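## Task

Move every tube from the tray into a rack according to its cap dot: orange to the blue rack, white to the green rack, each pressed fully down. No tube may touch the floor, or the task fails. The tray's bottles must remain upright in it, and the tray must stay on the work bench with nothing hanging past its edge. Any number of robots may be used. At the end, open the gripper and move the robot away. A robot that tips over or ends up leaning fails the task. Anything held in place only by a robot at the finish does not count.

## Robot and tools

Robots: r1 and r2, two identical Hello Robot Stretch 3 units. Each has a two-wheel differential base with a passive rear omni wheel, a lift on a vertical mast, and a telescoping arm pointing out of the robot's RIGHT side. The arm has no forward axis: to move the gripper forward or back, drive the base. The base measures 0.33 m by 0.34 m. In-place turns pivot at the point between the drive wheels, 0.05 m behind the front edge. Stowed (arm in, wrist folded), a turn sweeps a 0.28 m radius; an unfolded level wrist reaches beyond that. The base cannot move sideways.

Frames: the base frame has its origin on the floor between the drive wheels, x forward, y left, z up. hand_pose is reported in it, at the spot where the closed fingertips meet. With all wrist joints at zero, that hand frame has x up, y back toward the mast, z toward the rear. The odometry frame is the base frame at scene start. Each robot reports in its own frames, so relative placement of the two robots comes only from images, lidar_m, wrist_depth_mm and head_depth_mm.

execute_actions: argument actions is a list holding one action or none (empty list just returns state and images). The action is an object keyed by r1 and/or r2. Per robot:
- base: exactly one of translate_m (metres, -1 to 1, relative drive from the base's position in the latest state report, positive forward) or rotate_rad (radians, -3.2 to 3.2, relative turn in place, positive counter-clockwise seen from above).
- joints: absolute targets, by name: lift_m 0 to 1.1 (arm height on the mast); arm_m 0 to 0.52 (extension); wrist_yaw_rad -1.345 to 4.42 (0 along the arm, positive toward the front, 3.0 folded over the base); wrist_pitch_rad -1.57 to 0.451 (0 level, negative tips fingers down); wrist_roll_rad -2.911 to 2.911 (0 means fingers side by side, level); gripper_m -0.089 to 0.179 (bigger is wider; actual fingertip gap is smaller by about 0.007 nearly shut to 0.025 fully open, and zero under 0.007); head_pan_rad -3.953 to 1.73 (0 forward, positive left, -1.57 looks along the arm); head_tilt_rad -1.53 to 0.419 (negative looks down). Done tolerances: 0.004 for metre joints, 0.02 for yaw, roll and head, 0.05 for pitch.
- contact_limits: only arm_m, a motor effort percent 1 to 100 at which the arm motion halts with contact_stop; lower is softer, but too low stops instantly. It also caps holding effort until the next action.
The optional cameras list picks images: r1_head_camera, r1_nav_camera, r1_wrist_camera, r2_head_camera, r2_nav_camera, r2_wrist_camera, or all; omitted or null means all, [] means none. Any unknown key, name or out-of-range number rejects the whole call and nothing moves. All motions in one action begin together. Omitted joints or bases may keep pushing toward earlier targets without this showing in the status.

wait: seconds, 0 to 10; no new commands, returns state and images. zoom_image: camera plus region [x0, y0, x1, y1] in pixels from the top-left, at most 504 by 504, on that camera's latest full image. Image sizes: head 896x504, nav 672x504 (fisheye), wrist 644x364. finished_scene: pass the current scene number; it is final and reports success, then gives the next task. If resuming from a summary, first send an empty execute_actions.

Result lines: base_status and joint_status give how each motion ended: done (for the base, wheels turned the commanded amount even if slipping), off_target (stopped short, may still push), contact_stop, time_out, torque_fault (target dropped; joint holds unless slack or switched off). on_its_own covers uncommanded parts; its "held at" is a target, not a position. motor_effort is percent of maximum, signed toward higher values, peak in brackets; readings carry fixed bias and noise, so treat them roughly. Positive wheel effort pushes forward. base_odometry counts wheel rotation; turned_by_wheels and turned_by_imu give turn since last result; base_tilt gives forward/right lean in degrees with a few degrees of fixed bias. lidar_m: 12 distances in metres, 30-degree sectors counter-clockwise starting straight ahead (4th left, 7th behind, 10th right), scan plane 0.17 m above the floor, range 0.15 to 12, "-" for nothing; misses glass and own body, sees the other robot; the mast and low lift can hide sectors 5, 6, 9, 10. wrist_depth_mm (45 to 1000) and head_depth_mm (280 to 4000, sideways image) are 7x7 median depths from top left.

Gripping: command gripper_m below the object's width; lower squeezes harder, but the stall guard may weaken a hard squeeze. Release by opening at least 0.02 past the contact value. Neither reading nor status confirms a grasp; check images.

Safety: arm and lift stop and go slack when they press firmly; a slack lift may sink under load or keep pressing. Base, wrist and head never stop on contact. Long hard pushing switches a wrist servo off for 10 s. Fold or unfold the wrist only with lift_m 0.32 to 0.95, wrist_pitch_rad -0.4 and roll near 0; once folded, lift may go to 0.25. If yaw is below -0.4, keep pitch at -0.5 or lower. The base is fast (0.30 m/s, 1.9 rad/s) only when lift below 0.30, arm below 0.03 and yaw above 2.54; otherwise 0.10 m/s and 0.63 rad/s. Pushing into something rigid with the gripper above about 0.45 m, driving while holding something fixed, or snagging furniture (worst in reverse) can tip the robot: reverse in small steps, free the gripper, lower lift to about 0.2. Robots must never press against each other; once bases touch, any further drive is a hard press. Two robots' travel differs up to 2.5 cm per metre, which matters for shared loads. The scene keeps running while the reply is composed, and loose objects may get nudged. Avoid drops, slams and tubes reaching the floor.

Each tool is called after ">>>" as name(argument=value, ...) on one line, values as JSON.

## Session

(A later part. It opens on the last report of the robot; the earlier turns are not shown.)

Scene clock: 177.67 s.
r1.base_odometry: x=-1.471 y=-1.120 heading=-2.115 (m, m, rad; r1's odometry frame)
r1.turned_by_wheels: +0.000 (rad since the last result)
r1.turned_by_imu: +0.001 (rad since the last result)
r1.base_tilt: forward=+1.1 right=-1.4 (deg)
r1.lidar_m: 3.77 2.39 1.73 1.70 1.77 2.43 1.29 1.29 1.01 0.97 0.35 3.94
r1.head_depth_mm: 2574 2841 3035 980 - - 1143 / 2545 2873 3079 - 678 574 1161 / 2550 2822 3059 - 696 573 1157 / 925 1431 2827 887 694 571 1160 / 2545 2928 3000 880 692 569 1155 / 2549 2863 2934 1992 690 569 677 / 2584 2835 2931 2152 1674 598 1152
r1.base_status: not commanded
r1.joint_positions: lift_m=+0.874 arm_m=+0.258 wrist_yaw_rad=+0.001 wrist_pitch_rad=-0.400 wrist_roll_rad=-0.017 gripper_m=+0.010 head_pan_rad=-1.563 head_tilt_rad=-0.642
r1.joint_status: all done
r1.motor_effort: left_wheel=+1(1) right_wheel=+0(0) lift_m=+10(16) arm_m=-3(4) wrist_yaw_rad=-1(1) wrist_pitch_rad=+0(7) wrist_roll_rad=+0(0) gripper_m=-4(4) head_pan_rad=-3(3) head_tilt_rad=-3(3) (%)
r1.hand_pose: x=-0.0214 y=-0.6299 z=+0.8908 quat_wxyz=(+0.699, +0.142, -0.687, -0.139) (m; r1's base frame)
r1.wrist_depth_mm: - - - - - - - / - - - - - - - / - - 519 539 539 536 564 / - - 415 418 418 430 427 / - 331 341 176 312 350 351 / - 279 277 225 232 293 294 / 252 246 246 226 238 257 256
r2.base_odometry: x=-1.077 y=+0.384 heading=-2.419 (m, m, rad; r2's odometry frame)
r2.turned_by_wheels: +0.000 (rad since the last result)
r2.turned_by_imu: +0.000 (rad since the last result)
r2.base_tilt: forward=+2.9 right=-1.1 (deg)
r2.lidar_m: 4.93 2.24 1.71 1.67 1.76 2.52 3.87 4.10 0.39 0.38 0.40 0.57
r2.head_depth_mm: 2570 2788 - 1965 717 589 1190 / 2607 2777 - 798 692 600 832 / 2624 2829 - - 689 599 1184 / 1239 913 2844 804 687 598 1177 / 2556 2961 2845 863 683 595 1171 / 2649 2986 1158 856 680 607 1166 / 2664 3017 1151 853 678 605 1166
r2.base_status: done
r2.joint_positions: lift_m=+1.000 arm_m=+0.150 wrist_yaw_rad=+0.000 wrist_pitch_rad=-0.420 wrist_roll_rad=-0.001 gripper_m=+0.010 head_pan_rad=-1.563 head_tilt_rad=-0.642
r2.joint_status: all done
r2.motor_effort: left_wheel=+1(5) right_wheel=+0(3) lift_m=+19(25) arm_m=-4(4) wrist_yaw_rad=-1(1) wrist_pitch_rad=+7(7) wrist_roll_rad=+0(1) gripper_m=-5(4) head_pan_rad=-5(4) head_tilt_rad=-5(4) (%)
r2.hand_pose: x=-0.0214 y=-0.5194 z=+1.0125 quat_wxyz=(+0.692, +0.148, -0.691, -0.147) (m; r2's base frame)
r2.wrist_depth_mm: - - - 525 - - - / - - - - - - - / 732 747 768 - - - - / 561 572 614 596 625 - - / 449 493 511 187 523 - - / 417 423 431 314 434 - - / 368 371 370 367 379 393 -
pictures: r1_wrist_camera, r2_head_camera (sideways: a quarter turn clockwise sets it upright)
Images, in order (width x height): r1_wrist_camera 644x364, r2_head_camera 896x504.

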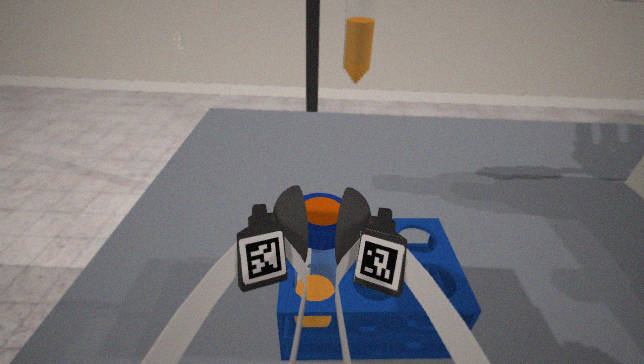

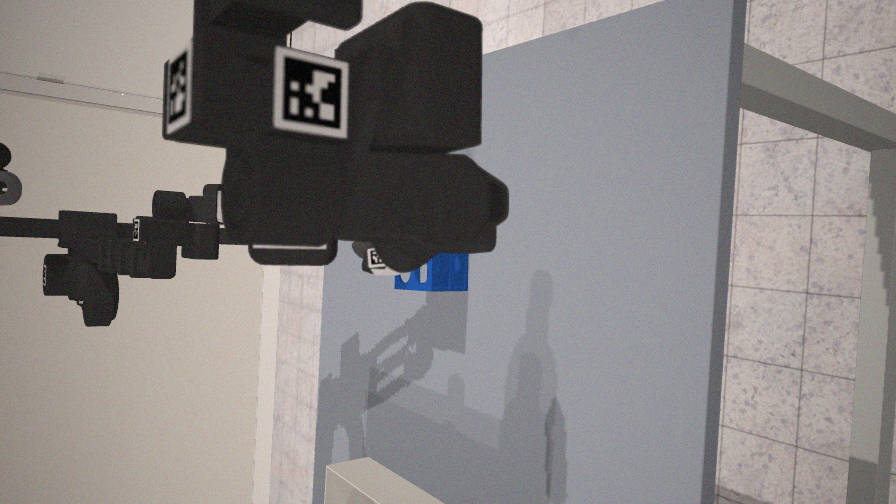

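>>> execute_actions(actions=[{"r1":{"joints":{"gripper_m":0.065}}}], cameras=[])

>>> execute_actions(actions=[{"r1":{"joints":{"lift_m":0.95,"arm_m":0.2}}}], cameras=["r1_wrist_camera"])

Scene clock: 183.13 s.
r1.base_odometry: x=-1.471 y=-1.120 heading=-2.115 (m, m, rad; r1's odometry frame)
r1.turned_by_wheels: +0.000 (rad since the last result)
r1.turned_by_imu: +0.001 (rad since the last result)
r1.base_tilt: forward=+1.1 right=-1.4 (deg)
r1.lidar_m: 3.79 2.39 1.73 1.70 1.77 2.42 1.29 1.30 1.01 0.97 0.35 3.95
r1.head_depth_mm: 2596 2850 3045 972 - - 1139 / 2573 2828 3060 - 677 575 1155 / 2560 2837 3090 - 696 570 1155 / 922 1444 2861 837 694 571 1163 / 2578 2859 2957 882 692 571 1163 / 2582 2898 2943 1993 689 568 675 / 2563 2878 2963 2133 1679 598 1152
r1.base_status: not commanded
r1.joint_positions: lift_m=+0.874 arm_m=+0.258 wrist_yaw_rad=+0.001 wrist_pitch_rad=-0.412 wrist_roll_rad=-0.017 gripper_m=+0.065 head_pan_rad=-1.563 head_tilt_rad=-0.642
r1.joint_status: all done
r1.motor_effort: left_wheel=+1(1) right_wheel=+0(0) lift_m=+13(13) arm_m=-3(3) wrist_yaw_rad=-1(0) wrist_pitch_rad=+5(6) wrist_roll_rad=+0(0) gripper_m=+1(81) head_pan_rad=-4(4) head_tilt_rad=-1(4) (%)
r1.hand_pose: x=-0.0214 y=-0.6283 z=+0.8878 quat_wxyz=(+0.698, +0.146, -0.686, -0.144) (m; r1's base frame)
r1.wrist_depth_mm: - - - - - - - / - - - - - - - / - - 504 516 524 527 534 / - - 398 404 409 412 417 / - 326 343 233 270 337 343 / - 277 274 212 207 289 291 / 248 243 242 235 236 250 252
r2.base_odometry: x=-1.077 y=+0.384 heading=-2.419 (m, m, rad; r2's odometry frame)
r2.turned_by_wheels: +0.000 (rad since the last result)
r2.turned_by_imu: +0.000 (rad since the last result)
r2.base_tilt: forward=+2.9 right=-1.1 (deg)
r2.lidar_m: 4.94 2.24 1.71 1.67 1.76 2.52 3.87 4.12 0.39 0.38 0.40 0.57
r2.head_depth_mm: 2578 2786 - 1963 715 589 1190 / 2615 2790 - 800 693 599 832 / 2616 2842 - - 689 600 1183 / 1245 914 2835 803 685 596 1181 / 2593 2987 2849 862 682 595 1172 / 2646 3009 1159 857 681 608 1174 / 2676 3000 1149 854 678 607 1168
r2.base_status: not commanded
r2.joint_positions: lift_m=+1.000 arm_m=+0.150 wrist_yaw_rad=+0.000 wrist_pitch_rad=-0.420 wrist_roll_rad=-0.001 gripper_m=+0.010 head_pan_rad=-1.563 head_tilt_rad=-0.642
r2.joint_status: not commanded
r2.motor_effort: left_wheel=+1(1) right_wheel=-1(0) lift_m=+19(19) arm_m=-4(4) wrist_yaw_rad=-1(1) wrist_pitch_rad=+6(7) wrist_roll_rad=+0(0) gripper_m=-4(4) head_pan_rad=-5(5) head_tilt_rad=-5(4) (%)
r2.hand_pose: x=-0.0214 y=-0.5194 z=+1.0125 quat_wxyz=(+0.692, +0.148, -0.691, -0.147) (m; r2's base frame)
r2.wrist_depth_mm: - - - 525 - - - / - - - - - - - / 739 751 765 - - - - / 558 565 598 597 632 - - / 452 504 512 187 521 - - / 411 422 436 316 442 - - / 363 372 371 366 380 391 -
pictures: none
No camera images: the call's "cameras" was empty. Leave "cameras" out to get every camera's image.

Scene clock: 184.70 s.
r1.base_odometry: x=-1.471 y=-1.120 heading=-2.115 (m, m, rad; r1's odometry frame)
r1.turned_by_wheels: +0.000 (rad since the last result)
r1.turned_by_imu: +0.000 (rad since the last result)
r1.base_tilt: forward=+1.1 right=-1.4 (deg)
r1.lidar_m: 3.79 2.40 1.73 1.70 1.76 2.43 1.29 1.29 1.01 0.97 0.35 3.94
r1.head_depth_mm: 2581 2901 - - 702 575 1145 / 2561 2854 - - 698 574 1158 / 2576 2829 - - 697 574 1163 / 927 1443 2928 849 696 569 1160 / 2596 2859 2976 883 695 568 1150 / 2588 2880 2970 1991 692 570 676 / 2576 2877 2896 2133 1684 599 1157
r1.base_status: not commanded
r1.joint_positions: lift_m=+0.949 arm_m=+0.200 wrist_yaw_rad=+0.001 wrist_pitch_rad=-0.414 wrist_roll_rad=-0.017 gripper_m=+0.065 head_pan_rad=-1.563 head_tilt_rad=-0.642
r1.joint_status: all done
r1.motor_effort: left_wheel=+1(1) right_wheel=+0(0) lift_m=+60(64) arm_m=-4(3) wrist_yaw_rad=-1(1) wrist_pitch_rad=+6(6) wrist_roll_rad=+0(0) gripper_m=+1(1) head_pan_rad=-4(4) head_tilt_rad=-3(3) (%)
r1.hand_pose: x=-0.0214 y=-0.5702 z=+0.9628 quat_wxyz=(+0.698, +0.147, -0.686, -0.144) (m; r1's base frame)
r1.wrist_depth_mm: - - - - - - - / - - - - - - - / - - - 670 - - - / - - 525 533 542 545 482 / - - 442 359 460 452 440 / - - 358 317 321 382 380 / - 317 321 316 326 330 330
r2.base_odometry: x=-1.077 y=+0.384 heading=-2.419 (m, m, rad; r2's odometry frame)
r2.turned_by_wheels: +0.000 (rad since the last result)
r2.turned_by_imu: +0.000 (rad since the last result)
r2.base_tilt: forward=+2.8 right=-1.1 (deg)
r2.lidar_m: 4.93 2.25 1.71 1.67 1.76 2.52 3.88 4.10 0.39 0.38 0.40 0.57
r2.head_depth_mm: 2566 2783 - 1956 716 589 1189 / 2610 2766 - 796 692 601 832 / 2561 2781 - - 689 598 1185 / 1171 2876 2851 803 686 597 1178 / 2619 2973 2849 861 682 594 1175 / 2661 2992 1157 857 679 608 1169 / 2669 3016 1151 850 678 606 1167
r2.base_status: not commanded
r2.joint_positions: lift_m=+1.000 arm_m=+0.150 wrist_yaw_rad=+0.000 wrist_pitch_rad=-0.420 wrist_roll_rad=-0.001 gripper_m=+0.010 head_pan_rad=-1.563 head_tilt_rad=-0.642
r2.joint_status: not commanded
r2.motor_effort: left_wheel=+1(1) right_wheel=+0(0) lift_m=+20(20) arm_m=-4(4) wrist_yaw_rad=-1(0) wrist_pitch_rad=+7(7) wrist_roll_rad=+0(0) gripper_m=-4(4) head_pan_rad=-6(5) head_tilt_rad=-4(5) (%)
r2.hand_pose: x=-0.0214 y=-0.5194 z=+1.0125 quat_wxyz=(+0.692, +0.148, -0.691, -0.147) (m; r2's base frame)
r2.wrist_depth_mm: - - - - - - - / - - - - - - - / 740 738 774 - - - - / 563 568 608 608 628 - - / 446 491 510 186 517 - - / 414 420 431 318 438 - - / 365 375 374 365 383 394 -
pictures: r1_wrist_camera
Images, in order (width x height): r1_wrist_camera 644x364.

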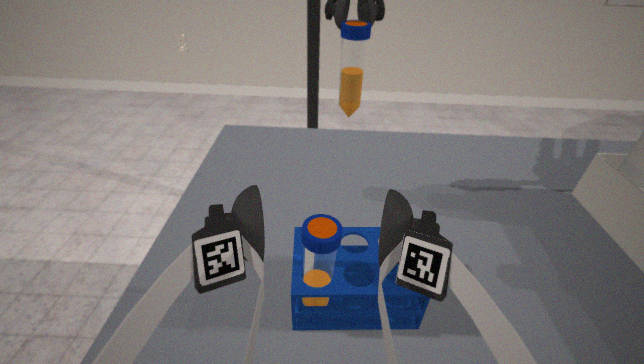

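>>> execute_actions(actions=[{"r1":{"base":{"translate_m":-0.507},"joints":{"lift_m":0.97,"arm_m":0.17}},"r2":{"joints":{"arm_m":0.318,"lift_m":0.96}}}], cameras=["r1_wrist_camera","r1_head_camera","r2_head_camera","r2_wrist_camera"])

Scene clock: 198.30 s.
r1.base_odometry: x=-1.209 y=-0.686 heading=-2.115 (m, m, rad; r1's odometry frame)
r1.turned_by_wheels: +0.000 (rad since the last result)
r1.turned_by_imu: -0.002 (rad since the last result)
r1.base_tilt: forward=+1.1 right=-1.4 (deg)
r1.lidar_m: 4.28 2.38 1.77 1.70 1.77 2.42 4.40 0.81 1.01 0.97 1.01 0.71
r1.head_depth_mm: 2556 2880 - - 679 575 1143 / 2555 2870 - - 642 575 1135 / 2587 2854 - - 654 571 1158 / 2564 2875 3076 781 654 571 1160 / 2549 2853 2974 814 652 570 1156 / 2627 2877 2983 878 690 569 1151 / 2572 2829 2771 876 686 568 1162
r1.base_status: done
r1.joint_positions: lift_m=+0.969 arm_m=+0.170 wrist_yaw_rad=+0.001 wrist_pitch_rad=-0.414 wrist_roll_rad=-0.017 gripper_m=+0.065 head_pan_rad=-1.563 head_tilt_rad=-0.642
r1.joint_status: all done
r1.motor_effort: left_wheel=+1(3) right_wheel=-1(5) lift_m=+60(64) arm_m=-4(6) wrist_yaw_rad=-1(1) wrist_pitch_rad=+6(6) wrist_roll_rad=+0(0) gripper_m=+1(1) head_pan_rad=-3(3) head_tilt_rad=-3(3) (%)
r1.hand_pose: x=-0.0214 y=-0.5402 z=+0.9828 quat_wxyz=(+0.698, +0.147, -0.686, -0.144) (m; r1's base frame)
r1.wrist_depth_mm: - - - - - - - / - - - - - - - / 686 694 658 688 - - - / 542 552 542 538 529 587 586 / 445 456 443 375 431 460 479 / 389 384 368 361 366 346 408 / 335 331 332 341 343 201 196
r2.base_odometry: x=-1.077 y=+0.384 heading=-2.419 (m, m, rad; r2's odometry frame)
r2.turned_by_wheels: +0.000 (rad since the last result)
r2.turned_by_imu: +0.000 (rad since the last result)
r2.base_tilt: forward=+2.9 right=-1.2 (deg)
r2.lidar_m: 4.95 2.24 1.72 1.67 1.77 2.52 3.88 4.08 0.39 0.38 0.40 0.57
r2.head_depth_mm: 2578 2839 - 1986 714 588 1188 / 2599 2804 2647 875 692 600 832 / 2625 2817 - 836 688 599 1179 / 2619 2885 2992 815 686 597 1176 / 2650 2966 2816 862 683 595 1174 / 2646 3012 1155 857 681 607 1171 / 2545 2960 1150 853 677 607 1170
r2.base_status: not commanded
r2.joint_positions: lift_m=+0.960 arm_m=+0.318 wrist_yaw_rad=+0.000 wrist_pitch_rad=-0.420 wrist_roll_rad=-0.001 gripper_m=+0.010 head_pan_rad=-1.563 head_tilt_rad=-0.642
r2.joint_status: all done
r2.motor_effort: left_wheel=+1(1) right_wheel=+0(0) lift_m=+20(19) arm_m=+4(5) wrist_yaw_rad=+0(0) wrist_pitch_rad=+7(7) wrist_roll_rad=+0(0) gripper_m=-4(4) head_pan_rad=-6(5) head_tilt_rad=-5(4) (%)
r2.hand_pose: x=-0.0214 y=-0.6869 z=+0.9724 quat_wxyz=(+0.692, +0.148, -0.691, -0.148) (m; r2's base frame)
r2.wrist_depth_mm: - - - - - - - / - - - - - - - / - - - - - - - / 482 527 542 546 553 - - / 420 441 452 188 462 - - / 375 375 383 257 395 401 - / 328 326 315 284 335 341 -
pictures: r1_head_camera (sideways: a quarter turn clockwise sets it upright), r1_wrist_camera, r2_head_camera (sideways: a quarter turn clockwise sets it upright), r2_wrist_camera
Images, in order (width x height): r1_head_camera 896x504, r1_wrist_camera 644x364, r2_head_camera 896x504, r2_wrist_camera 644x364.

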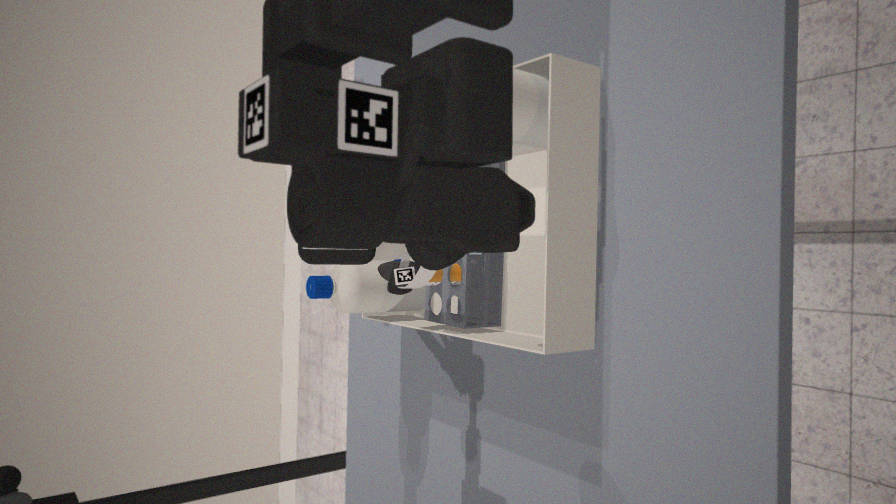

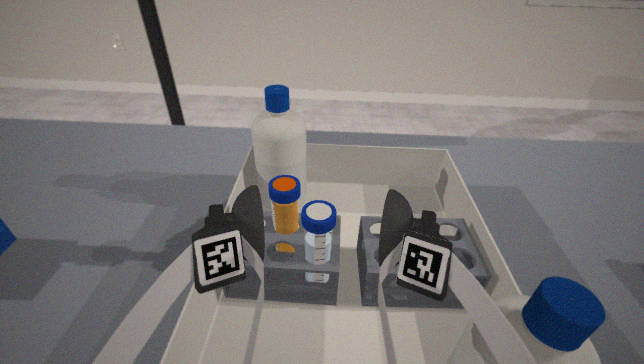

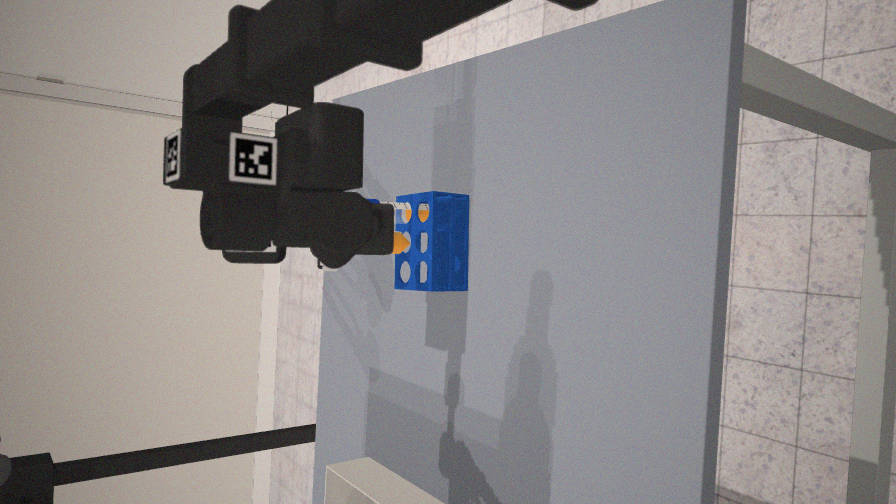

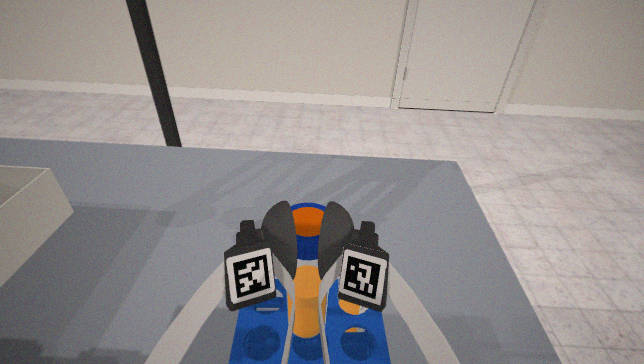

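>>> execute_actions(actions=[{"r1":{"joints":{"lift_m":0.93,"arm_m":0.27}},"r2":{"joints":{"lift_m":0.925}}}], cameras=["r1_wrist_camera","r2_head_camera","r2_wrist_camera"])

>>> zoom_image(camera="r2_head_camera", region=[340,170,500,310])

Scene clock: 209.60 s.
r1.base_odometry: x=-1.209 y=-0.686 heading=-2.115 (m, m, rad; r1's odometry frame)
r1.turned_by_wheels: +0.000 (rad since the last result)
r1.turned_by_imu: +0.001 (rad since the last result)
r1.base_tilt: forward=+1.1 right=-1.5 (deg)
r1.lidar_m: 4.30 2.38 1.76 1.70 1.76 2.42 4.40 0.82 1.01 0.97 1.01 0.71
r1.head_depth_mm: 2561 2857 3124 - 663 575 1146 / 2563 2832 - 611 638 574 1141 / 2579 2878 - 775 656 573 1156 / 2584 2889 3099 784 654 571 1157 / 2563 2844 2998 814 652 570 1159 / 2592 2865 2946 883 691 569 1153 / 2552 2825 2826 878 689 567 1150
r1.base_status: not commanded
r1.joint_positions: lift_m=+0.931 arm_m=+0.270 wrist_yaw_rad=+0.001 wrist_pitch_rad=-0.414 wrist_roll_rad=-0.017 gripper_m=+0.065 head_pan_rad=-1.563 head_tilt_rad=-0.642
r1.joint_status: all done
r1.motor_effort: left_wheel=+2(1) right_wheel=-1(1) lift_m=+14(57) arm_m=+2(2) wrist_yaw_rad=-1(1) wrist_pitch_rad=+6(6) wrist_roll_rad=+0(0) gripper_m=+1(1) head_pan_rad=-4(4) head_tilt_rad=-3(3) (%)
r1.hand_pose: x=-0.0214 y=-0.6395 z=+0.9444 quat_wxyz=(+0.698, +0.147, -0.686, -0.144) (m; r1's base frame)
r1.wrist_depth_mm: - - - - - - - / - - - - - - - / 613 - 556 - - - - / 476 492 394 430 433 486 513 / 398 402 291 395 419 391 428 / 341 347 268 232 268 288 357 / 299 246 254 251 275 265 300
r2.base_odometry: x=-1.077 y=+0.384 heading=-2.419 (m, m, rad; r2's odometry frame)
r2.turned_by_wheels: +0.000 (rad since the last result)
r2.turned_by_imu: +0.000 (rad since the last result)
r2.base_tilt: forward=+2.9 right=-1.1 (deg)
r2.lidar_m: 4.93 2.24 1.71 1.67 1.77 2.52 3.87 4.06 0.39 0.38 0.40 0.57
r2.head_depth_mm: 2575 2869 3109 - 684 588 1190 / 2592 2903 - 875 692 600 831 / 2610 2864 - 831 688 600 1182 / 2645 2951 2854 806 684 598 1173 / 2645 2962 2835 862 683 595 1175 / 2651 2971 1159 856 681 607 1174 / 2543 2960 1149 850 677 606 1167
r2.base_status: not commanded
r2.joint_positions: lift_m=+0.925 arm_m=+0.318 wrist_yaw_rad=+0.000 wrist_pitch_rad=-0.420 wrist_roll_rad=-0.001 gripper_m=+0.010 head_pan_rad=-1.563 head_tilt_rad=-0.642
r2.joint_status: all done
r2.motor_effort: left_wheel=+1(1) right_wheel=+0(0) lift_m=+19(20) arm_m=+4(4) wrist_yaw_rad=-1(1) wrist_pitch_rad=+7(7) wrist_roll_rad=+0(0) gripper_m=-4(4) head_pan_rad=-4(5) head_tilt_rad=-3(4) (%)
r2.hand_pose: x=-0.0214 y=-0.6869 z=+0.9375 quat_wxyz=(+0.692, +0.148, -0.691, -0.148) (m; r2's base frame)
r2.wrist_depth_mm: - - - - - - - / - - - - - - - / 593 595 - - - - - / 430 477 482 489 501 - - / 391 398 399 186 411 431 - / 332 336 345 226 351 352 - / 290 291 279 240 293 306 -
pictures: r1_wrist_camera, r2_head_camera (sideways: a quarter turn clockwise sets it upright), r2_wrist_camera
Images, in order (width x height): r1_wrist_camera 644x364, r2_head_camera 896x504, r2_wrist_camera 644x364.

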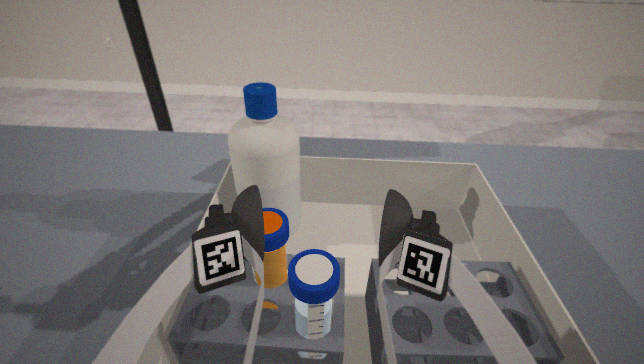

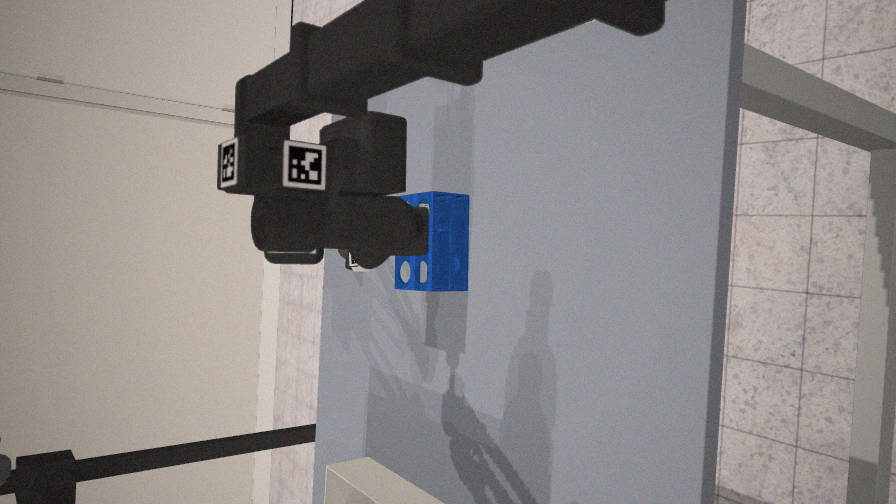

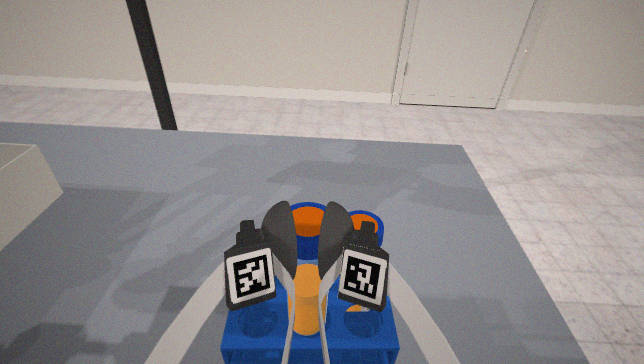

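Region (340, 170, 500, 310) of r2_head_camera's 896x504 image, scaled by 3.150, with more detail than that image has; it fills the top 441 rows of this view, and the rest is white.

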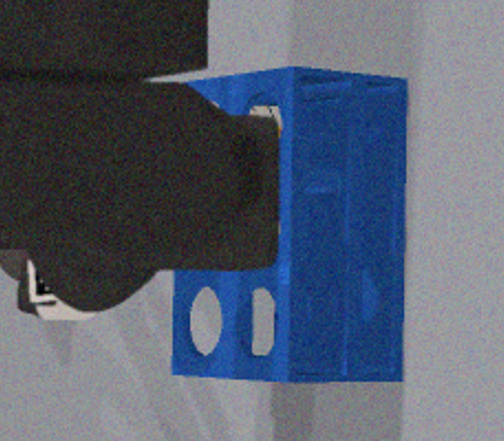

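>>> execute_actions(actions=[{"r1":{"base":{"translate_m":0.003},"joints":{"lift_m":0.88,"arm_m":0.266,"gripper_m":0.055}},"r2":{"joints":{"lift_m":0.895}}}], cameras=["r1_wrist_camera","r2_wrist_camera"])

Scene clock: 214.43 s.
r1.base_odometry: x=-1.211 y=-0.689 heading=-2.115 (m, m, rad; r1's odometry frame)
r1.turned_by_wheels: +0.000 (rad since the last result)
r1.turned_by_imu: +0.001 (rad since the last result)
r1.base_tilt: forward=+1.1 right=-1.4 (deg)
r1.lidar_m: 4.29 2.38 1.77 1.70 1.77 2.42 4.39 0.82 1.01 0.97 1.01 0.71
r1.head_depth_mm: 2550 2867 3020 977 - 574 1145 / 2567 2848 3087 - 650 573 1138 / 2564 2908 3074 - 656 573 1155 / 2559 2868 3079 768 654 572 1154 / 2537 2870 2970 821 651 569 1154 / 2539 2835 2929 881 690 569 1153 / 2524 2820 2777 880 689 567 1157
r1.base_status: done
r1.joint_positions: lift_m=+0.881 arm_m=+0.266 wrist_yaw_rad=+0.001 wrist_pitch_rad=-0.414 wrist_roll_rad=-0.017 gripper_m=+0.055 head_pan_rad=-1.563 head_tilt_rad=-0.642
r1.joint_status: all done
r1.motor_effort: left_wheel=+1(4) right_wheel=-1(3) lift_m=+14(13) arm_m=-4(4) wrist_yaw_rad=-1(1) wrist_pitch_rad=+6(6) wrist_roll_rad=+0(0) gripper_m=+0(45) head_pan_rad=-4(4) head_tilt_rad=-3(3) (%)
r1.hand_pose: x=-0.0214 y=-0.6362 z=+0.8944 quat_wxyz=(+0.698, +0.147, -0.686, -0.144) (m; r1's base frame)
r1.wrist_depth_mm: - - - - - - - / - - - - - - - / 505 501 330 396 401 538 559 / 399 404 333 394 416 366 430 / 334 325 - 188 288 271 342 / 283 271 238 211 226 237 223 / 247 231 236 237 241 240 213
r2.base_odometry: x=-1.077 y=+0.384 heading=-2.419 (m, m, rad; r2's odometry frame)
r2.turned_by_wheels: +0.000 (rad since the last result)
r2.turned_by_imu: +0.000 (rad since the last result)
r2.base_tilt: forward=+2.9 right=-1.1 (deg)
r2.lidar_m: 4.93 2.25 1.71 1.67 1.76 2.52 3.88 4.09 0.39 0.38 0.40 0.57
r2.head_depth_mm: 2584 2897 3074 - - 573 1190 / 2607 2904 - 843 690 601 831 / 2616 2936 - 811 687 598 1185 / 2629 2935 3091 807 686 597 1178 / 2642 2958 2849 863 684 596 1175 / 2669 2961 1161 857 680 609 1172 / 1300 2958 1149 853 678 606 1170
r2.base_status: not commanded
r2.joint_positions: lift_m=+0.895 arm_m=+0.318 wrist_yaw_rad=+0.000 wrist_pitch_rad=-0.420 wrist_roll_rad=-0.001 gripper_m=+0.010 head_pan_rad=-1.563 head_tilt_rad=-0.642
r2.joint_status: all done
r2.motor_effort: left_wheel=+1(1) right_wheel=+0(0) lift_m=+19(21) arm_m=+4(5) wrist_yaw_rad=+0(1) wrist_pitch_rad=+7(7) wrist_roll_rad=+0(0) gripper_m=-3(4) head_pan_rad=-4(5) head_tilt_rad=-4(5) (%)
r2.hand_pose: x=-0.0215 y=-0.6869 z=+0.9075 quat_wxyz=(+0.692, +0.148, -0.691, -0.148) (m; r2's base frame)
r2.wrist_depth_mm: - - - - - - - / - - - - - - - / 529 537 547 571 570 - - / 406 428 431 437 452 - - / 352 354 364 188 365 373 - / 300 304 309 227 313 318 - / 262 266 237 233 254 275 293
pictures: r1_wrist_camera, r2_wrist_camera
Images, in order (width x height): r1_wrist_camera 644x364, r2_wrist_camera 644x364.

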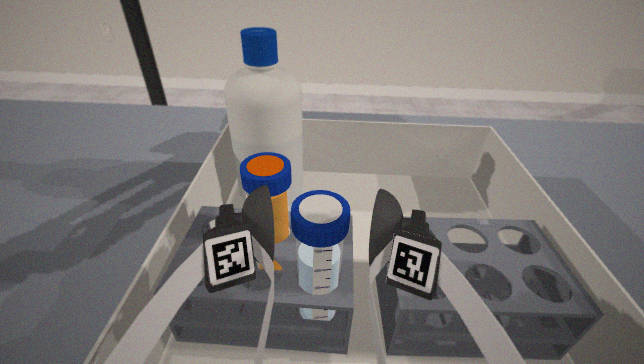

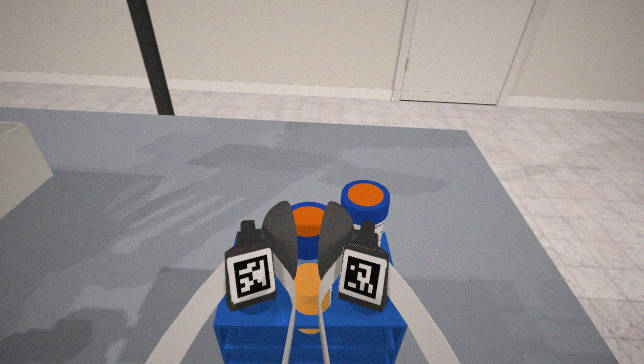

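>>> execute_actions(actions=[{"r1":{"joints":{"arm_m":0.271,"gripper_m":0.01}},"r2":{"joints":{"lift_m":0.878}}}], cameras=["r1_wrist_camera","r2_wrist_camera"])

Scene clock: 219.63 s.
r1.base_odometry: x=-1.211 y=-0.689 heading=-2.115 (m, m, rad; r1's odometry frame)
r1.turned_by_wheels: +0.000 (rad since the last result)
r1.turned_by_imu: +0.001 (rad since the last result)
r1.base_tilt: forward=+1.1 right=-1.4 (deg)
r1.lidar_m: 4.29 2.38 1.77 1.70 1.77 2.42 4.39 0.82 1.00 0.97 1.01 0.71
r1.head_depth_mm: 2555 2836 3045 981 - 575 1144 / 2541 2842 3017 - 648 573 1145 / 2535 2884 3097 - 656 574 1160 / 2567 2883 3047 769 655 572 1163 / 2554 2878 2986 823 655 570 1161 / 2579 2860 2959 878 691 569 1155 / 2540 2840 2780 878 688 567 1153
r1.base_status: not commanded
r1.joint_positions: lift_m=+0.881 arm_m=+0.271 wrist_yaw_rad=+0.001 wrist_pitch_rad=-0.414 wrist_roll_rad=-0.017 gripper_m=+0.010 head_pan_rad=-1.563 head_tilt_rad=-0.642
r1.joint_status: all done
r1.motor_effort: left_wheel=+1(1) right_wheel=-1(1) lift_m=+14(14) arm_m=+2(1) wrist_yaw_rad=-1(1) wrist_pitch_rad=+6(6) wrist_roll_rad=+0(0) gripper_m=-4(78) head_pan_rad=-3(4) head_tilt_rad=-3(2) (%)
r1.hand_pose: x=-0.0214 y=-0.6405 z=+0.8944 quat_wxyz=(+0.698, +0.147, -0.686, -0.144) (m; r1's base frame)
r1.wrist_depth_mm: - - - - - - - / - - - - - - - / 499 500 318 394 401 545 557 / 406 404 305 405 407 367 424 / 334 326 270 177 308 278 343 / 287 222 212 207 232 236 230 / 247 203 235 233 237 223 211
r2.base_odometry: x=-1.077 y=+0.384 heading=-2.419 (m, m, rad; r2's odometry frame)
r2.turned_by_wheels: +0.000 (rad since the last result)
r2.turned_by_imu: +0.000 (rad since the last result)
r2.base_tilt: forward=+2.8 right=-1.1 (deg)
r2.lidar_m: 4.93 2.25 1.71 1.67 1.76 2.51 3.87 4.11 0.39 0.38 0.40 0.57
r2.head_depth_mm: 2571 2862 2927 2326 - 595 1168 / 2602 2887 3130 813 682 601 831 / 2638 2945 - 809 688 601 1184 / 2619 2950 3037 805 686 597 1177 / 2647 2982 2844 861 683 596 1176 / 2675 2971 1160 856 680 608 1171 / 1302 2954 1148 854 677 606 1167
r2.base_status: not commanded
r2.joint_positions: lift_m=+0.878 arm_m=+0.318 wrist_yaw_rad=-0.001 wrist_pitch_rad=-0.405 wrist_roll_rad=-0.001 gripper_m=+0.010 head_pan_rad=-1.563 head_tilt_rad=-0.642
r2.joint_status: all done
r2.motor_effort: left_wheel=+0(1) right_wheel=+1(0) lift_m=+18(18) arm_m=+4(4) wrist_yaw_rad=+1(2) wrist_pitch_rad=+1(7) wrist_roll_rad=+0(0) gripper_m=-5(4) head_pan_rad=-4(5) head_tilt_rad=-4(4) (%)
r2.hand_pose: x=-0.0217 y=-0.6887 z=+0.8939 quat_wxyz=(+0.693, +0.142, -0.692, -0.143) (m; r2's base frame)
r2.wrist_depth_mm: - - - - - - - / - - - - - - - / 509 522 538 542 550 - - / 394 409 419 420 432 484 - / 334 339 351 187 354 356 - / 287 290 297 217 300 305 - / 250 252 229 226 241 264 273
pictures: r1_wrist_camera, r2_wrist_camera
Images, in order (width x height): r1_wrist_camera 644x364, r2_wrist_camera 644x364.

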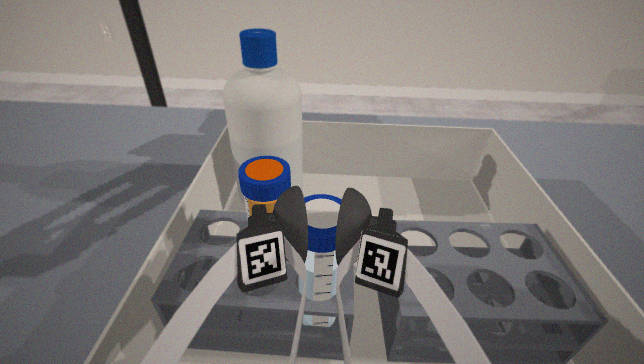

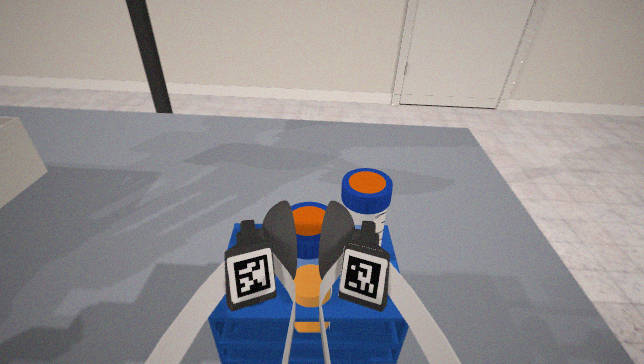

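>>> execute_actions(actions=[{"r1":{"joints":{"lift_m":1.0}},"r2":{"joints":{"gripper_m":0.055}}}], cameras=[])

>>> execute_actions(actions=[{"r1":{"base":{"translate_m":-0.15},"joints":{"lift_m":1.07,"arm_m":0.29}},"r2":{"joints":{"lift_m":1.0,"arm_m":0.25}}}], cameras=["r1_head_camera","r2_wrist_camera"])

Scene clock: 243.67 s.
r1.base_odometry: x=-1.211 y=-0.689 heading=-2.115 (m, m, rad; r1's odometry frame)
r1.turned_by_wheels: +0.000 (rad since the last result)
r1.turned_by_imu: +0.001 (rad since the last result)
r1.base_tilt: forward=+1.1 right=-1.4 (deg)
r1.lidar_m: 4.30 2.39 1.77 1.70 1.77 2.42 4.41 0.82 1.01 0.97 1.01 0.71
r1.head_depth_mm: 2551 2735 2847 898 682 575 1145 / 2550 - 1064 788 640 575 1136 / 2572 - - 804 656 572 1165 / 2546 2812 1107 780 655 571 1160 / 2578 2848 2919 821 653 571 1154 / 2555 2882 2925 880 692 568 1152 / 2526 2822 2758 873 689 568 1149
r1.base_status: not commanded
r1.joint_positions: lift_m=+0.999 arm_m=+0.271 wrist_yaw_rad=+0.001 wrist_pitch_rad=-0.418 wrist_roll_rad=-0.017 gripper_m=+0.010 head_pan_rad=-1.563 head_tilt_rad=-0.642
r1.joint_status: all done
r1.motor_effort: left_wheel=+1(1) right_wheel=-1(1) lift_m=+61(61) arm_m=+2(2) wrist_yaw_rad=-1(0) wrist_pitch_rad=+8(8) wrist_roll_rad=+0(0) gripper_m=-4(5) head_pan_rad=-4(4) head_tilt_rad=-2(4) (%)
r1.hand_pose: x=-0.0214 y=-0.6400 z=+1.0117 quat_wxyz=(+0.698, +0.148, -0.685, -0.146) (m; r1's base frame)
r1.wrist_depth_mm: - - - - - - - / - - - - - - - / - - - - - - - / 581 586 573 604 610 630 631 / 485 495 490 176 479 514 523 / 419 423 379 224 417 426 439 / 362 372 318 320 310 331 387
r2.base_odometry: x=-1.077 y=+0.384 heading=-2.419 (m, m, rad; r2's odometry frame)
r2.turned_by_wheels: +0.000 (rad since the last result)
r2.turned_by_imu: +0.000 (rad since the last result)
r2.base_tilt: forward=+2.9 right=-1.1 (deg)
r2.lidar_m: 4.92 2.24 1.71 1.67 1.76 2.53 3.87 4.06 0.39 0.38 0.40 0.57
r2.head_depth_mm: 2580 2887 2930 2327 - 595 1169 / 2607 2914 3118 813 680 601 831 / 2615 2948 - 810 689 599 1182 / 2627 2968 3017 805 686 598 1182 / 2650 2973 2853 860 683 595 1177 / 2662 2981 1159 856 681 607 1171 / 2582 2945 1149 852 677 606 1169
r2.base_status: not commanded
r2.joint_positions: lift_m=+0.878 arm_m=+0.318 wrist_yaw_rad=-0.001 wrist_pitch_rad=-0.413 wrist_roll_rad=-0.001 gripper_m=+0.055 head_pan_rad=-1.563 head_tilt_rad=-0.642
r2.joint_status: all done
r2.motor_effort: left_wheel=+0(1) right_wheel=+0(0) lift_m=+19(19) arm_m=+4(4) wrist_yaw_rad=+1(1) wrist_pitch_rad=+5(5) wrist_roll_rad=+0(0) gripper_m=+1(81) head_pan_rad=-5(4) head_tilt_rad=-3(4) (%)
r2.hand_pose: x=-0.0217 y=-0.6877 z=+0.8920 quat_wxyz=(+0.692, +0.145, -0.692, -0.146) (m; r2's base frame)
r2.wrist_depth_mm: - - - - - - - / - - - - - - - / 501 509 520 533 545 - - / 391 402 408 396 407 467 - / 331 335 350 191 354 352 - / 282 286 224 218 300 298 - / 246 249 238 240 245 259 266
pictures: none
No camera images: the call's "cameras" was empty. Leave "cameras" out to get every camera's image.

Scene clock: 246.67 s.
r1.base_odometry: x=-1.133 y=-0.560 heading=-2.115 (m, m, rad; r1's odometry frame)
r1.turned_by_wheels: +0.000 (rad since the last result)
r1.turned_by_imu: +0.000 (rad since the last result)
r1.base_tilt: forward=+1.1 right=-1.4 (deg)
r1.lidar_m: 4.44 2.38 1.76 1.70 1.77 2.41 4.25 0.68 1.01 0.97 1.01 0.85
r1.head_depth_mm: - 2860 3049 899 704 576 1147 / - 2989 2990 895 698 576 1138 / - - 2993 891 695 572 1166 / 2540 2815 2834 783 640 572 1156 / 2584 2862 2975 808 653 569 1155 / 2573 2849 2954 785 653 570 1156 / 2606 2866 2947 844 653 566 1152
r1.base_status: done
r1.joint_positions: lift_m=+1.069 arm_m=+0.290 wrist_yaw_rad=+0.001 wrist_pitch_rad=-0.419 wrist_roll_rad=-0.017 gripper_m=+0.010 head_pan_rad=-1.563 head_tilt_rad=-0.642
r1.joint_status: all done
r1.motor_effort: left_wheel=+2(3) right_wheel=-1(5) lift_m=+61(62) arm_m=+2(0) wrist_yaw_rad=-1(0) wrist_pitch_rad=+8(8) wrist_roll_rad=+0(0) gripper_m=-4(4) head_pan_rad=-4(3) head_tilt_rad=-3(2) (%)
r1.hand_pose: x=-0.0214 y=-0.6589 z=+1.0816 quat_wxyz=(+0.698, +0.149, -0.685, -0.146) (m; r1's base frame)
r1.wrist_depth_mm: - - - - - - - / - - - - - - - / - - - - - - - / - - - - - - - / 586 410 586 178 598 600 618 / 492 439 483 224 506 515 524 / 435 360 436 432 445 452 454
r2.base_odometry: x=-1.077 y=+0.384 heading=-2.419 (m, m, rad; r2's odometry frame)
r2.turned_by_wheels: +0.000 (rad since the last result)
r2.turned_by_imu: +0.000 (rad since the last result)
r2.base_tilt: forward=+2.9 right=-1.0 (deg)
r2.lidar_m: 4.94 2.25 1.71 1.67 1.76 2.53 3.87 4.09 0.39 0.38 0.40 0.57
r2.head_depth_mm: 2600 - 2771 2136 715 588 1188 / 2581 - - 877 691 601 835 / 2630 - - 833 690 600 1181 / 2619 2901 3006 816 686 597 1177 / 2639 2956 2866 863 682 595 1176 / 2648 2975 1155 859 681 608 1173 / 2679 2996 1149 855 677 606 1166
r2.base_status: not commanded
r2.joint_positions: lift_m=+1.000 arm_m=+0.250 wrist_yaw_rad=-0.001 wrist_pitch_rad=-0.414 wrist_roll_rad=-0.001 gripper_m=+0.055 head_pan_rad=-1.563 head_tilt_rad=-0.642
r2.joint_status: all done
r2.motor_effort: left_wheel=+0(1) right_wheel=+0(0) lift_m=+26(27) arm_m=-4(2) wrist_yaw_rad=+1(1) wrist_pitch_rad=+5(5) wrist_roll_rad=+0(0) gripper_m=+0(0) head_pan_rad=-5(4) head_tilt_rad=-4(5) (%)
r2.hand_pose: x=-0.0217 y=-0.6201 z=+1.0133 quat_wxyz=(+0.692, +0.145, -0.691, -0.146) (m; r2's base frame)
r2.wrist_depth_mm: - - - - - - - / - - - - - - - / - - - - - - - / 517 593 611 630 640 - - / 449 495 517 495 531 - - / 412 422 410 359 446 - - / 369 366 365 358 380 407 -
pictures: r1_head_camera (sideways: a quarter turn clockwise sets it upright), r2_wrist_camera
Images, in order (width x height): r1_head_camera 896x504, r2_wrist_camera 644x364.

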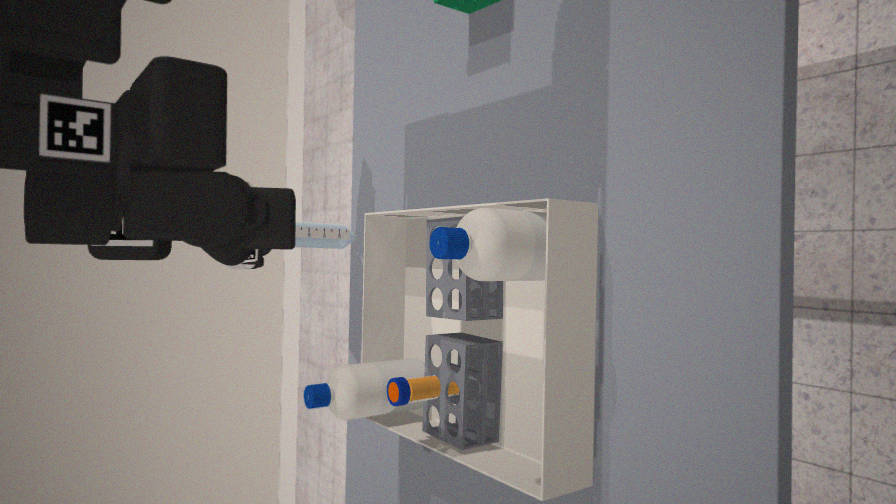

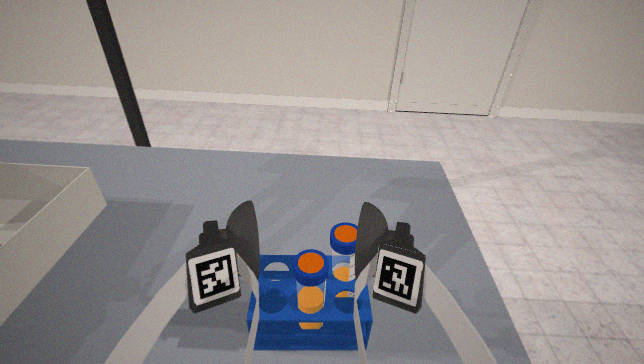

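>>> execute_actions(actions=[{"r1":{"base":{"translate_m":-0.36},"joints":{"lift_m":1.02,"arm_m":0.27}},"r2":{"base":{"translate_m":0.6},"joints":{"wrist_yaw_rad":-1.1,"wrist_pitch_rad":-0.5,"arm_m":0.44,"lift_m":1.02}}}], cameras=["r1_head_camera","r2_head_camera","r2_wrist_camera"])

Scene clock: 261.60 s.
r1.base_odometry: x=-0.947 y=-0.252 heading=-2.114 (m, m, rad; r1's odometry frame)
r1.turned_by_wheels: +0.000 (rad since the last result)
r1.turned_by_imu: +0.000 (rad since the last result)
r1.base_tilt: forward=+1.1 right=-1.4 (deg)
r1.lidar_m: 4.78 2.38 1.77 1.70 1.76 2.41 3.91 4.05 0.41 0.97 1.01 1.19
r1.head_depth_mm: 2561 - 2841 2026 698 577 673 / 2530 - 1118 894 699 575 1143 / 2565 - 1111 892 695 574 1162 / 2576 2867 2826 817 692 570 1159 / 2551 2867 2984 883 693 569 1157 / 2588 2887 2805 879 690 569 1153 / 2528 2824 2898 843 690 569 1154
r1.base_status: done
r1.joint_positions: lift_m=+1.021 arm_m=+0.270 wrist_yaw_rad=+0.001 wrist_pitch_rad=-0.419 wrist_roll_rad=-0.017 gripper_m=+0.010 head_pan_rad=-1.563 head_tilt_rad=-0.642
r1.joint_status: all done
r1.motor_effort: left_wheel=+1(2) right_wheel=-1(6) lift_m=+14(55) arm_m=-4(3) wrist_yaw_rad=-1(0) wrist_pitch_rad=+8(8) wrist_roll_rad=+0(0) gripper_m=-4(4) head_pan_rad=-4(4) head_tilt_rad=-3(4) (%)
r1.hand_pose: x=-0.0214 y=-0.6396 z=+1.0333 quat_wxyz=(+0.698, +0.149, -0.685, -0.146) (m; r1's base frame)
r1.wrist_depth_mm: - - - - - - - / - - - - - - - / - - - - - - - / 626 625 637 635 642 - - / 484 505 539 178 536 - - / 402 443 440 225 447 476 - / 378 390 391 338 388 398 -
r2.base_odometry: x=-1.528 y=-0.013 heading=-2.419 (m, m, rad; r2's odometry frame)
r2.turned_by_wheels: +0.000 (rad since the last result)
r2.turned_by_imu: +0.001 (rad since the last result)
r2.base_tilt: forward=+2.8 right=-1.2 (deg)
r2.lidar_m: 4.33 2.21 1.67 1.64 1.73 2.48 4.48 0.56 0.42 0.41 0.44 0.62
r2.head_depth_mm: 2581 - 1149 791 695 620 1190 / 2546 3025 1083 803 692 619 1187 / 2553 - 1023 854 689 1293 1183 / 2624 2981 939 854 686 1287 1179 / 2681 2980 1168 860 683 1278 1176 / 2639 2942 1155 858 680 1280 1107 / 2677 3028 1149 849 677 1304 1123
r2.base_status: done
r2.joint_positions: lift_m=+1.020 arm_m=+0.440 wrist_yaw_rad=-1.099 wrist_pitch_rad=-0.512 wrist_roll_rad=-0.001 gripper_m=+0.055 head_pan_rad=-1.563 head_tilt_rad=-0.642
r2.joint_status: all done
r2.motor_effort: left_wheel=+0(6) right_wheel=+0(3) lift_m=+26(27) arm_m=+4(4) wrist_yaw_rad=-2(1) wrist_pitch_rad=+4(5) wrist_roll_rad=+0(0) gripper_m=+0(1) head_pan_rad=-5(5) head_tilt_rad=-3(4) (%)
r2.hand_pose: x=-0.2098 y=-0.6808 z=+1.0119 quat_wxyz=(+0.490, -0.204, -0.677, -0.510) (m; r2's base frame)
r2.wrist_depth_mm: - - - - - - - / - - - 865 - - - / - - 672 682 648 704 - / - 542 548 564 566 577 611 / 467 435 489 479 495 490 500 / 370 391 346 419 433 430 434 / 341 362 292 342 374 376 378
pictures: r1_head_camera (sideways: a quarter turn clockwise sets it upright), r2_head_camera (sideways: a quarter turn clockwise sets it upright), r2_wrist_camera
Images, in order (width x height): r1_head_camera 896x504, r2_head_camera 896x504, r2_wrist_camera 644x364.

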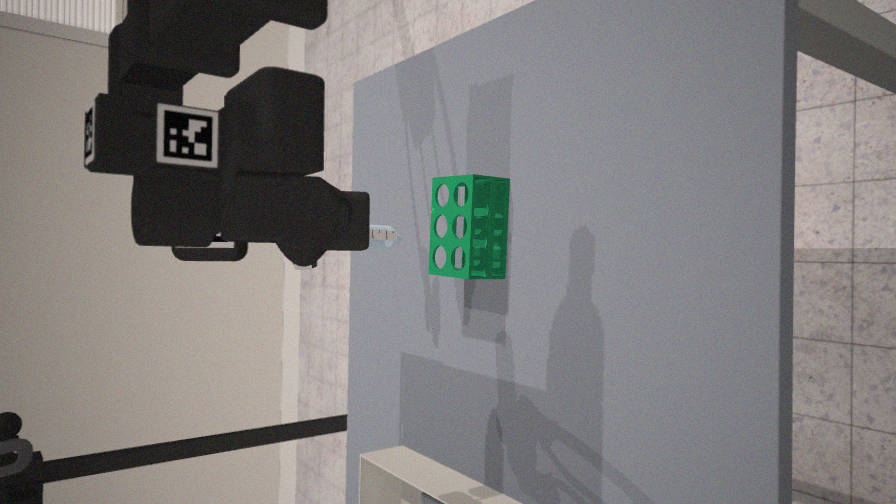

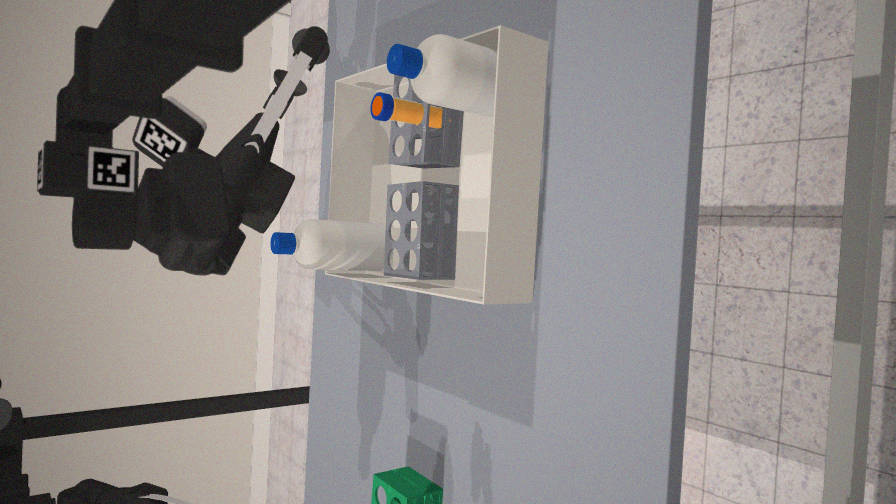

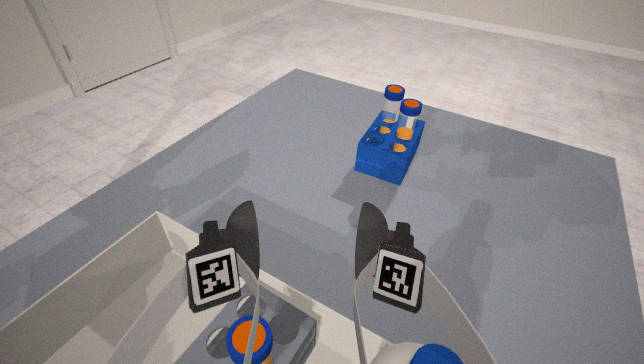

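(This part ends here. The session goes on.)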